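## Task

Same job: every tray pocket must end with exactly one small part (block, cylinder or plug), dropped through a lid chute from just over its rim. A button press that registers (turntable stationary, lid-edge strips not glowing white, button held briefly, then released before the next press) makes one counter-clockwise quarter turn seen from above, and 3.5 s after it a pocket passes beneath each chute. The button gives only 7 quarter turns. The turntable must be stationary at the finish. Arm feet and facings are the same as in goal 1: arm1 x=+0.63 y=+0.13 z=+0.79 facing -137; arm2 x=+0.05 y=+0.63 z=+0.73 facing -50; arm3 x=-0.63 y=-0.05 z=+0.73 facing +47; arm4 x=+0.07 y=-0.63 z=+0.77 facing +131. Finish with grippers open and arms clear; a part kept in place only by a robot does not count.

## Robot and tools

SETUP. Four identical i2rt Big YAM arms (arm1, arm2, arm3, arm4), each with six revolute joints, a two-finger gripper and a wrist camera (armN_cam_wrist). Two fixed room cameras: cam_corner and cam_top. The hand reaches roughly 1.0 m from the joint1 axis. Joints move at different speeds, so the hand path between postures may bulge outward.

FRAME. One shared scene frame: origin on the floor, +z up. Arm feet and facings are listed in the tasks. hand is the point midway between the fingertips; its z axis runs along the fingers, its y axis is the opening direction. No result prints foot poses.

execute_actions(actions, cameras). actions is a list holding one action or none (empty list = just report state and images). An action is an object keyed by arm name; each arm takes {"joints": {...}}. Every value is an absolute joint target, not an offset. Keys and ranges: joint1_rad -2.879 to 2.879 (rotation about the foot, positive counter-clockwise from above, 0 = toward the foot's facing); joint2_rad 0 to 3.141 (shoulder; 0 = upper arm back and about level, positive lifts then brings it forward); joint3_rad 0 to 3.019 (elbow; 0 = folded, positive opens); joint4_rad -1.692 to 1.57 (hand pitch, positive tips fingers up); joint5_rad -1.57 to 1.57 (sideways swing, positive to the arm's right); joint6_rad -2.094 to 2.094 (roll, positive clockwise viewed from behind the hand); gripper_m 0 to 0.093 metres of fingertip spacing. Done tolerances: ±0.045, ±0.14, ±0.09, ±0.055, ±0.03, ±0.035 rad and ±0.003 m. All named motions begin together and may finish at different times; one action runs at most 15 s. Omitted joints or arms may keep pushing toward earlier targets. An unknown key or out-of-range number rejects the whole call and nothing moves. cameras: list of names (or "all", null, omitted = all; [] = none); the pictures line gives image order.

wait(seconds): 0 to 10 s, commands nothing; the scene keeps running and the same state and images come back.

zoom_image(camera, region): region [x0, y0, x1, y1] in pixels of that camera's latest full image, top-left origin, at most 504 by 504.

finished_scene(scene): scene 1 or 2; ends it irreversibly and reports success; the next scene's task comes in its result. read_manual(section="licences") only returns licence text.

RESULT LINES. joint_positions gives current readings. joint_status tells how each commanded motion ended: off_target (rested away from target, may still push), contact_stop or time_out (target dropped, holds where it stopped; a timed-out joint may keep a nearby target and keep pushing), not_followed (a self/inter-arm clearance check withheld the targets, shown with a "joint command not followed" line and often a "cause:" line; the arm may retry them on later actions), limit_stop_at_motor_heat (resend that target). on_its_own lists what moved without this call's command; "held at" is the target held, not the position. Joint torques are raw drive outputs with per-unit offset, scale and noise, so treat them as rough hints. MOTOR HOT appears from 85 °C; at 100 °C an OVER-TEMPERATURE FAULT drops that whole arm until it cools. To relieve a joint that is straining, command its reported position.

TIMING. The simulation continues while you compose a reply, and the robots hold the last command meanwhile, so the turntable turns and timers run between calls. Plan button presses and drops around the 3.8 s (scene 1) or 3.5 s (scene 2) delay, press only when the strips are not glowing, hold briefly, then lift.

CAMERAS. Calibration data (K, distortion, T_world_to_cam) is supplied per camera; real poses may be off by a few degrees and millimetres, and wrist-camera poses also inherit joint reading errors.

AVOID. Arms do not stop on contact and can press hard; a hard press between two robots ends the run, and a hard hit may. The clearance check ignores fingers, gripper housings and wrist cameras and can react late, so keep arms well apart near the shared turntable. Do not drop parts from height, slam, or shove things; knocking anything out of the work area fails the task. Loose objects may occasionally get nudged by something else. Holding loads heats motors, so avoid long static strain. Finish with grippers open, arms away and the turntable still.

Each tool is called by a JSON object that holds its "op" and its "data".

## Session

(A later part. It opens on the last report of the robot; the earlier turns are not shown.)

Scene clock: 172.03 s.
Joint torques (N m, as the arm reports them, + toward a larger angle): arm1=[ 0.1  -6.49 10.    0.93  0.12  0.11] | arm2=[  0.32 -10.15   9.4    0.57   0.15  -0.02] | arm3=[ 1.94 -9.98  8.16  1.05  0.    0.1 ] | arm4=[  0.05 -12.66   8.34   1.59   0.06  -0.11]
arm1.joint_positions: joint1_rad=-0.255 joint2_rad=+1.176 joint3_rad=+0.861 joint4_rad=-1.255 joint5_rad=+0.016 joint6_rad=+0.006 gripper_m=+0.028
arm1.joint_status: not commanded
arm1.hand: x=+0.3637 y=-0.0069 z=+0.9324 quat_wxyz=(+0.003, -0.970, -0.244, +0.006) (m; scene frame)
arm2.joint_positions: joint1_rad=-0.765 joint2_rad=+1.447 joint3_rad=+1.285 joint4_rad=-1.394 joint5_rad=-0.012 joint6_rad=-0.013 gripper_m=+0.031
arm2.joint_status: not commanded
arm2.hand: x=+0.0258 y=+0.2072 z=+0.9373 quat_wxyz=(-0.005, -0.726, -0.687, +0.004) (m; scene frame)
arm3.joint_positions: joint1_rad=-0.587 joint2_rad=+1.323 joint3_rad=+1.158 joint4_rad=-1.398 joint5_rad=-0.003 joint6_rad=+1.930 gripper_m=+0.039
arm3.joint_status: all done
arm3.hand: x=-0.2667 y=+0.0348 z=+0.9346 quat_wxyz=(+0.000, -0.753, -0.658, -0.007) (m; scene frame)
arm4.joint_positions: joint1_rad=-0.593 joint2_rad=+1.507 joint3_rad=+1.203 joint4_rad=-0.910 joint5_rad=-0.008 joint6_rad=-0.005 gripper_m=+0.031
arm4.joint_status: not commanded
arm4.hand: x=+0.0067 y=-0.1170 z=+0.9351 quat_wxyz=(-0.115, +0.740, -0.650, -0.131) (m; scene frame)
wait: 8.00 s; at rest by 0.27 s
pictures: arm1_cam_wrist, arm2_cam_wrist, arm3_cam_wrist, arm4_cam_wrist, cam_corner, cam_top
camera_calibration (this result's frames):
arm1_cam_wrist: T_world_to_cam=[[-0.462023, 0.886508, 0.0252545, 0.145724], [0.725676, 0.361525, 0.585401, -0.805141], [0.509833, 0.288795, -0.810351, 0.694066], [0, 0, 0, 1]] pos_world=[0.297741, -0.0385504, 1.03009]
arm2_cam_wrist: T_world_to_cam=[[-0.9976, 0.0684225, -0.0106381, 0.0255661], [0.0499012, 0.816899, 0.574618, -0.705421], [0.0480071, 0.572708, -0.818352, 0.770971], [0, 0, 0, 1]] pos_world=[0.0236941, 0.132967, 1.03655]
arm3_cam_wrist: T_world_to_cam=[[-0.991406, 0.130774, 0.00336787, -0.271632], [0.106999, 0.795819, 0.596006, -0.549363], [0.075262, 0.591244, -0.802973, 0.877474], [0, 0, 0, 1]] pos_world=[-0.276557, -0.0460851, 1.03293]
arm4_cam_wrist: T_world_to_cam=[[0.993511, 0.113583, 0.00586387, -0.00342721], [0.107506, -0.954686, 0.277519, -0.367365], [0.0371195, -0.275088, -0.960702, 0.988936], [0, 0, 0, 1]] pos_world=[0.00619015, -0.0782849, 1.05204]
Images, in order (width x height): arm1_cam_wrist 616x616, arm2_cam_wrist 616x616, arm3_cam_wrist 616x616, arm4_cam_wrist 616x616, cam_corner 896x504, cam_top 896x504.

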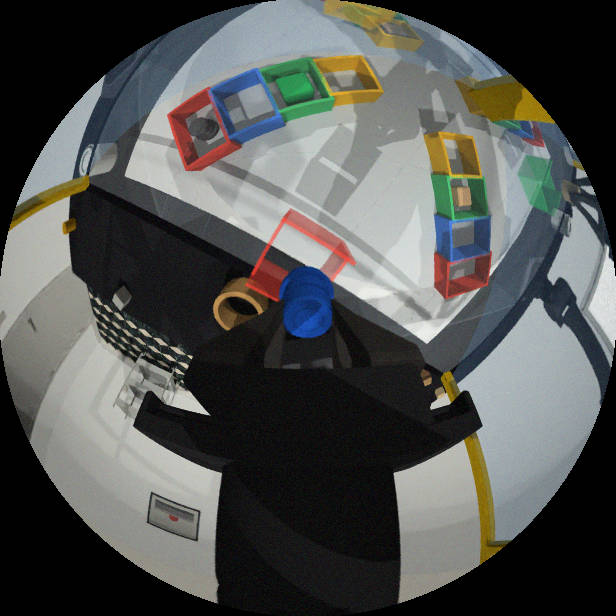

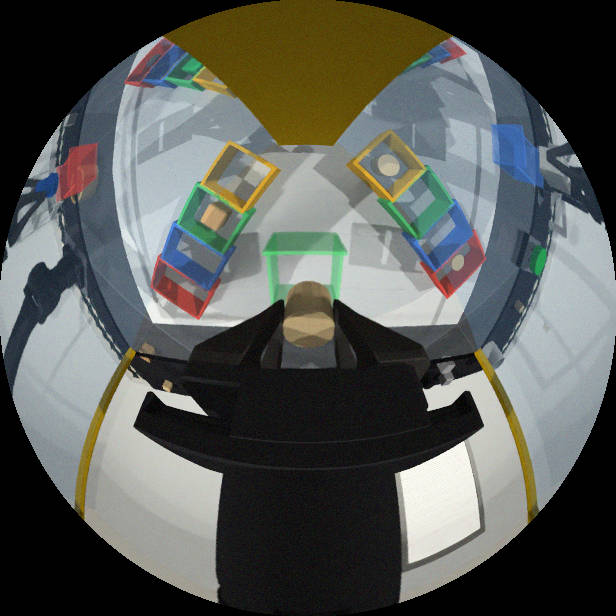

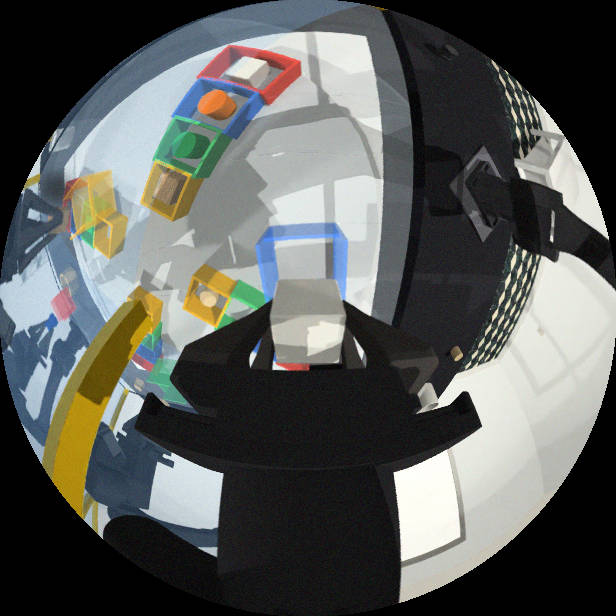

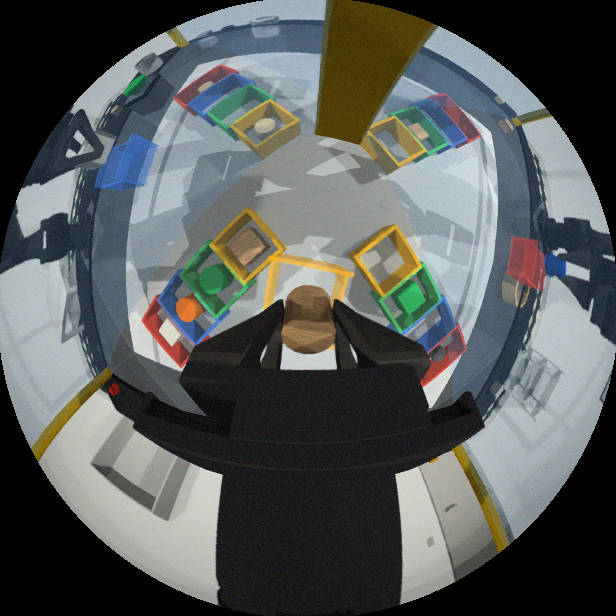

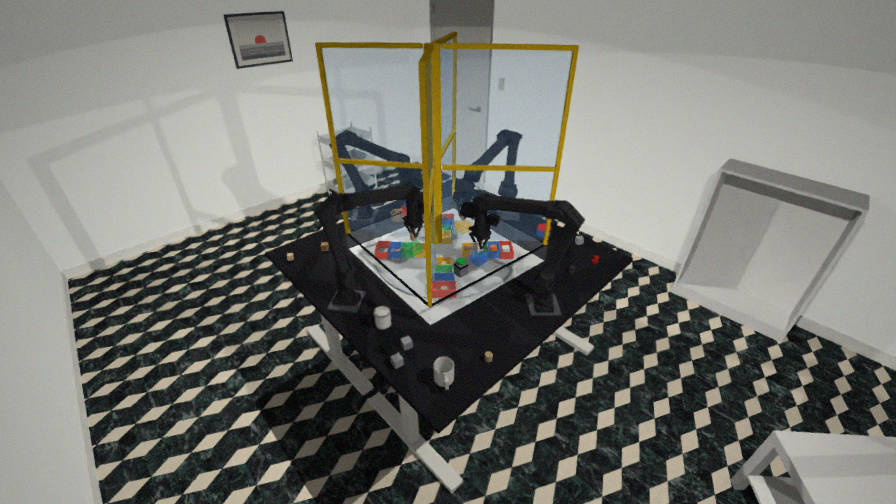

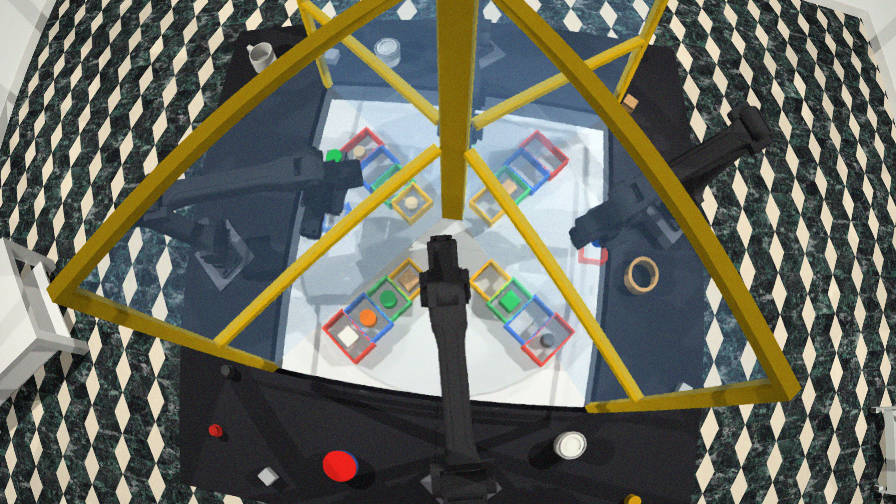

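{"op": "execute_actions", "data": {"actions": [{"arm3":{"joints":{"joint1_rad":-0.278,"joint2_rad":1.4,"joint3_rad":1.36,"joint4_rad":-1.47,"joint6_rad":1.37}}}], "cameras": []}}

{"op": "execute_actions", "data": {"actions": [{"arm3":{"joints":{"joint2_rad":1.5,"joint3_rad":1.28}}}], "cameras": ["cam_top"]}}

{"op": "wait", "data": {"seconds": 2.7}}

{"op": "execute_actions", "data": {"actions": [{"arm3":{"joints":{"joint2_rad":1.25}}}], "cameras": ["cam_top"]}}

Scene clock: 181.37 s.
Joint torques (N m, as the arm reports them, + toward a larger angle): arm1=[ 0.14 -6.45 10.01  0.93  0.12  0.11] | arm2=[ -0.23 -10.23   9.35   0.55   0.13  -0.04] | arm3=[  0.36 -11.95  11.46  -0.05   0.11  -0.08] | arm4=[  0.35 -13.26   8.48   1.57   0.09  -0.07]
arm1.joint_positions: joint1_rad=-0.255 joint2_rad=+1.176 joint3_rad=+0.861 joint4_rad=-1.255 joint5_rad=+0.016 joint6_rad=+0.006 gripper_m=+0.028
arm1.joint_status: not commanded
arm1.hand: x=+0.3637 y=-0.0069 z=+0.9324 quat_wxyz=(+0.003, -0.970, -0.244, +0.006) (m; scene frame)
arm2.joint_positions: joint1_rad=-0.765 joint2_rad=+1.447 joint3_rad=+1.285 joint4_rad=-1.394 joint5_rad=-0.012 joint6_rad=-0.013 gripper_m=+0.031
arm2.joint_status: not commanded
arm2.hand: x=+0.0258 y=+0.2072 z=+0.9373 quat_wxyz=(-0.005, -0.726, -0.687, +0.004) (m; scene frame)
arm3.joint_positions: joint1_rad=-0.268 joint2_rad=+1.406 joint3_rad=+1.313 joint4_rad=-1.458 joint5_rad=-0.005 joint6_rad=+1.380 gripper_m=+0.039
arm3.joint_status: all done
arm3.hand: x=-0.2790 y=+0.1650 z=+0.9632 quat_wxyz=(-0.004, -0.406, -0.914, -0.012) (m; scene frame)
arm4.joint_positions: joint1_rad=-0.593 joint2_rad=+1.507 joint3_rad=+1.203 joint4_rad=-0.910 joint5_rad=-0.008 joint6_rad=-0.005 gripper_m=+0.031
arm4.joint_status: not commanded
arm4.hand: x=+0.0067 y=-0.1170 z=+0.9351 quat_wxyz=(-0.115, +0.740, -0.650, -0.131) (m; scene frame)
pictures: none
No camera images: the call's "cameras" was empty. Leave "cameras" out to get every camera's image.

Scene clock: 182.13 s.
Joint torques (N m, as the arm reports them, + toward a larger angle): arm1=[ 0.1  -6.33 10.02  0.95  0.13  0.11] | arm2=[  0.08 -10.26   9.33   0.52   0.14  -0.02] | arm3=[ 0.52 -9.1   5.68 -0.06  0.07 -0.09] | arm4=[  0.41 -12.54   8.41   1.76   0.15  -0.07]
arm1.joint_positions: joint1_rad=-0.255 joint2_rad=+1.176 joint3_rad=+0.861 joint4_rad=-1.255 joint5_rad=+0.016 joint6_rad=+0.006 gripper_m=+0.028
arm1.joint_status: not commanded
arm1.hand: x=+0.3637 y=-0.0069 z=+0.9324 quat_wxyz=(+0.003, -0.970, -0.244, +0.006) (m; scene frame)
arm2.joint_positions: joint1_rad=-0.765 joint2_rad=+1.447 joint3_rad=+1.285 joint4_rad=-1.394 joint5_rad=-0.012 joint6_rad=-0.013 gripper_m=+0.031
arm2.joint_status: not commanded
arm2.hand: x=+0.0258 y=+0.2072 z=+0.9373 quat_wxyz=(-0.005, -0.726, -0.687, +0.004) (m; scene frame)
arm3.joint_positions: joint1_rad=-0.268 joint2_rad=+1.466 joint3_rad=+1.306 joint4_rad=-1.461 joint5_rad=-0.004 joint6_rad=+1.379 gripper_m=+0.039
arm3.joint_status: all done
arm3.hand: x=-0.2763 y=+0.1666 z=+0.9374 quat_wxyz=(+0.016, -0.405, -0.914, +0.016) (m; scene frame)
arm4.joint_positions: joint1_rad=-0.593 joint2_rad=+1.507 joint3_rad=+1.203 joint4_rad=-0.910 joint5_rad=-0.008 joint6_rad=-0.005 gripper_m=+0.031
arm4.joint_status: not commanded
arm4.hand: x=+0.0067 y=-0.1170 z=+0.9351 quat_wxyz=(-0.115, +0.740, -0.650, -0.131) (m; scene frame)
pictures: cam_top
Images, in order (width x height): cam_top 896x504.

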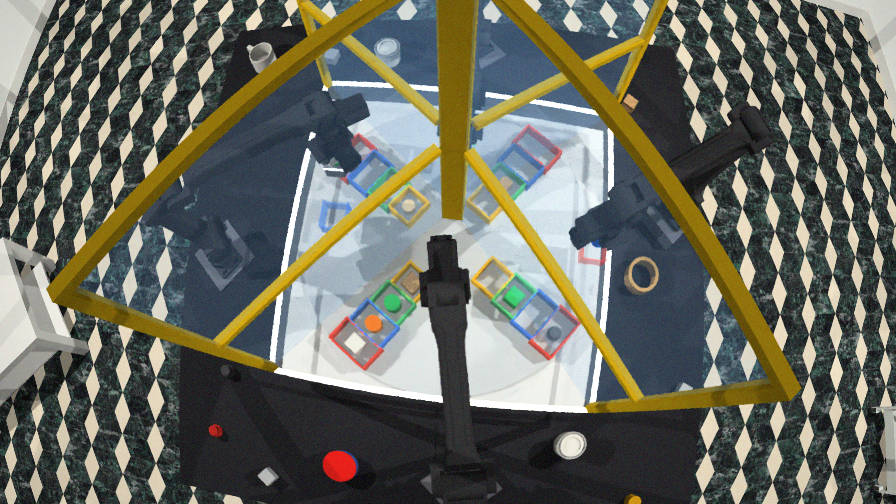

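Scene clock: 184.83 s.
Joint torques (N m, as the arm reports them, + toward a larger angle): arm1=[ 0.2  -6.39 10.01  0.95  0.13  0.11] | arm2=[  0.04 -10.34   9.41   0.54   0.14  -0.02] | arm3=[ 0.51 -9.34  5.99 -0.07  0.1  -0.08] | arm4=[  0.15 -12.99   8.45   1.63   0.12  -0.09]
arm1.joint_positions: joint1_rad=-0.255 joint2_rad=+1.176 joint3_rad=+0.861 joint4_rad=-1.255 joint5_rad=+0.016 joint6_rad=+0.006 gripper_m=+0.028
arm1.joint_status: not commanded
arm1.hand: x=+0.3637 y=-0.0069 z=+0.9324 quat_wxyz=(+0.003, -0.970, -0.244, +0.006) (m; scene frame)
arm2.joint_positions: joint1_rad=-0.765 joint2_rad=+1.447 joint3_rad=+1.285 joint4_rad=-1.394 joint5_rad=-0.012 joint6_rad=-0.013 gripper_m=+0.031
arm2.joint_status: not commanded
arm2.hand: x=+0.0258 y=+0.2072 z=+0.9373 quat_wxyz=(-0.005, -0.726, -0.687, +0.004) (m; scene frame)
arm3.joint_positions: joint1_rad=-0.268 joint2_rad=+1.466 joint3_rad=+1.306 joint4_rad=-1.461 joint5_rad=-0.004 joint6_rad=+1.379 gripper_m=+0.039
arm3.joint_status: all done
arm3.hand: x=-0.2763 y=+0.1666 z=+0.9374 quat_wxyz=(+0.016, -0.405, -0.914, +0.016) (m; scene frame)
arm4.joint_positions: joint1_rad=-0.593 joint2_rad=+1.507 joint3_rad=+1.203 joint4_rad=-0.910 joint5_rad=-0.008 joint6_rad=-0.005 gripper_m=+0.031
arm4.joint_status: not commanded
arm4.hand: x=+0.0067 y=-0.1170 z=+0.9351 quat_wxyz=(-0.115, +0.740, -0.650, -0.131) (m; scene frame)
wait: 2.70 s; at rest by 0.27 s
pictures: arm1_cam_wrist, arm2_cam_wrist, arm3_cam_wrist, arm4_cam_wrist, cam_corner, cam_top
camera_calibration (this result's frames):
arm1_cam_wrist: T_world_to_cam=[[-0.462023, 0.886508, 0.0252545, 0.145724], [0.725676, 0.361525, 0.585401, -0.805141], [0.509833, 0.288795, -0.810351, 0.694066], [0, 0, 0, 1]] pos_world=[0.297741, -0.0385504, 1.03009]
arm2_cam_wrist: T_world_to_cam=[[-0.9976, 0.0684225, -0.0106381, 0.0255661], [0.0499012, 0.816899, 0.574618, -0.705421], [0.0480071, 0.572708, -0.818352, 0.770971], [0, 0, 0, 1]] pos_world=[0.0236941, 0.132967, 1.03655]
arm3_cam_wrist: T_world_to_cam=[[-0.737269, -0.673413, 0.0543099, -0.142003], [-0.515621, 0.612809, 0.598832, -0.799064], [-0.436543, 0.413497, -0.799031, 0.687005], [0, 0, 0, 1]] pos_world=[-0.216802, 0.109972, 1.03516]
arm4_cam_wrist: T_world_to_cam=[[0.993511, 0.113583, 0.00586387, -0.00342721], [0.107506, -0.954686, 0.277519, -0.367365], [0.0371195, -0.275088, -0.960702, 0.988936], [0, 0, 0, 1]] pos_world=[0.00619015, -0.0782849, 1.05204]
Images, in order (width x height): arm1_cam_wrist 616x616, arm2_cam_wrist 616x616, arm3_cam_wrist 616x616, arm4_cam_wrist 616x616, cam_corner 896x504, cam_top 896x504.

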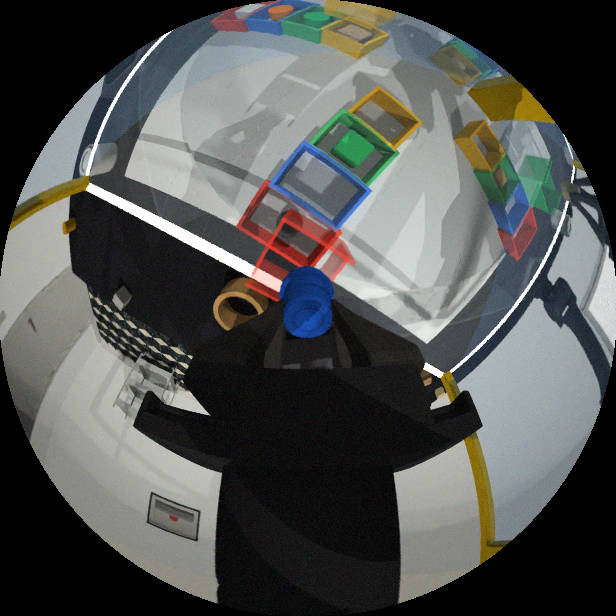

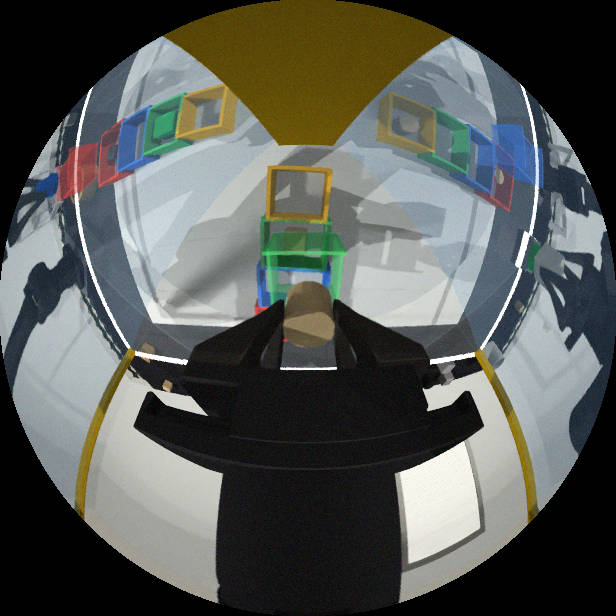

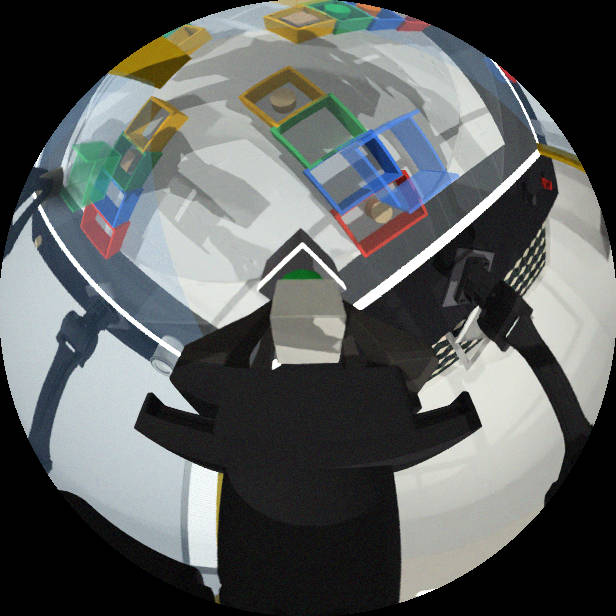

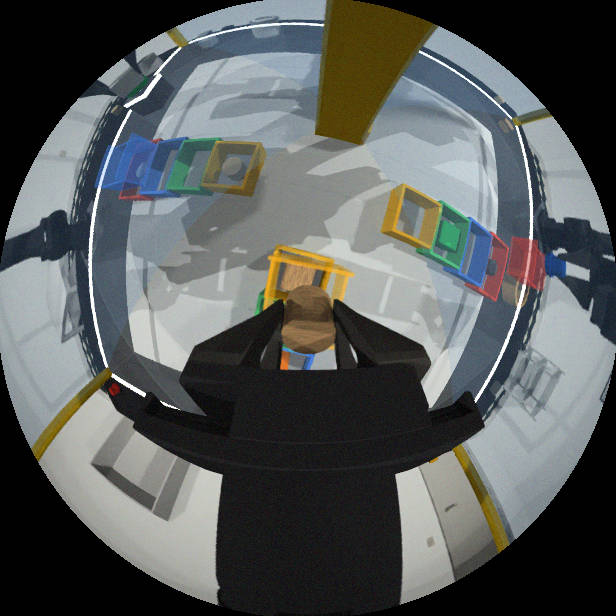

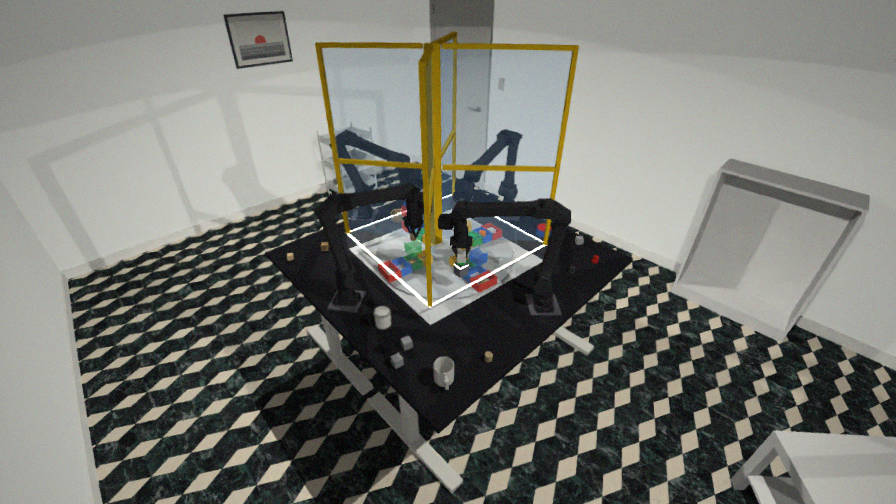

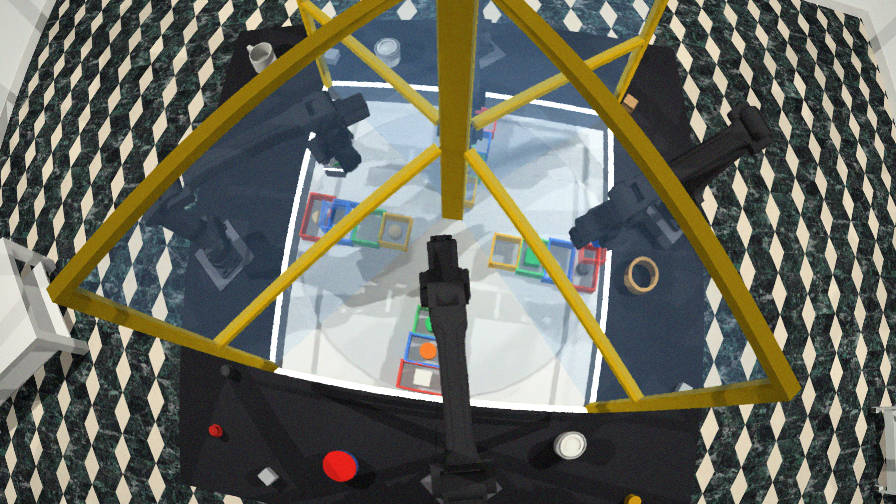

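Scene clock: 186.07 s.
Joint torques (N m, as the arm reports them, + toward a larger angle): arm1=[ 0.07 -6.33 10.02  0.94  0.12  0.11] | arm2=[  0.18 -10.24   9.35   0.56   0.14  -0.03] | arm3=[ 0.35 -8.98  8.71  0.29  0.09 -0.1 ] | arm4=[  0.06 -12.57   8.27   1.63   0.1   -0.09]
arm1.joint_positions: joint1_rad=-0.255 joint2_rad=+1.176 joint3_rad=+0.861 joint4_rad=-1.255 joint5_rad=+0.016 joint6_rad=+0.006 gripper_m=+0.028
arm1.joint_status: not commanded
arm1.hand: x=+0.3637 y=-0.0069 z=+0.9324 quat_wxyz=(+0.003, -0.970, -0.244, +0.006) (m; scene frame)
arm2.joint_positions: joint1_rad=-0.765 joint2_rad=+1.447 joint3_rad=+1.285 joint4_rad=-1.394 joint5_rad=-0.012 joint6_rad=-0.013 gripper_m=+0.031
arm2.joint_status: not commanded
arm2.hand: x=+0.0258 y=+0.2072 z=+0.9373 quat_wxyz=(-0.005, -0.726, -0.687, +0.004) (m; scene frame)
arm3.joint_positions: joint1_rad=-0.268 joint2_rad=+1.251 joint3_rad=+1.272 joint4_rad=-1.461 joint5_rad=-0.004 joint6_rad=+1.379 gripper_m=+0.039
arm3.joint_status: all done
arm3.hand: x=-0.3051 y=+0.1489 z=+1.0049 quat_wxyz=(-0.036, -0.404, -0.912, -0.058) (m; scene frame)
arm4.joint_positions: joint1_rad=-0.593 joint2_rad=+1.507 joint3_rad=+1.203 joint4_rad=-0.910 joint5_rad=-0.008 joint6_rad=-0.005 gripper_m=+0.031
arm4.joint_status: not commanded
arm4.hand: x=+0.0067 y=-0.1170 z=+0.9351 quat_wxyz=(-0.115, +0.740, -0.650, -0.131) (m; scene frame)
pictures: cam_top
Images, in order (width x height): cam_top 896x504.

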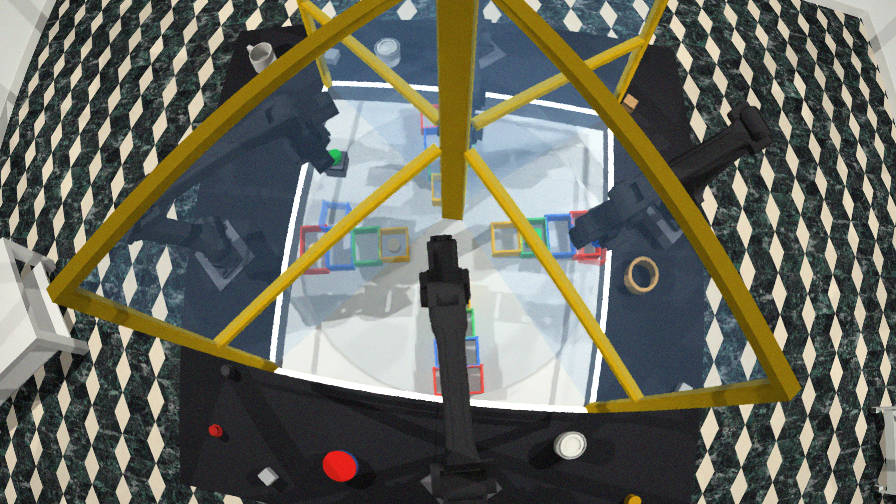

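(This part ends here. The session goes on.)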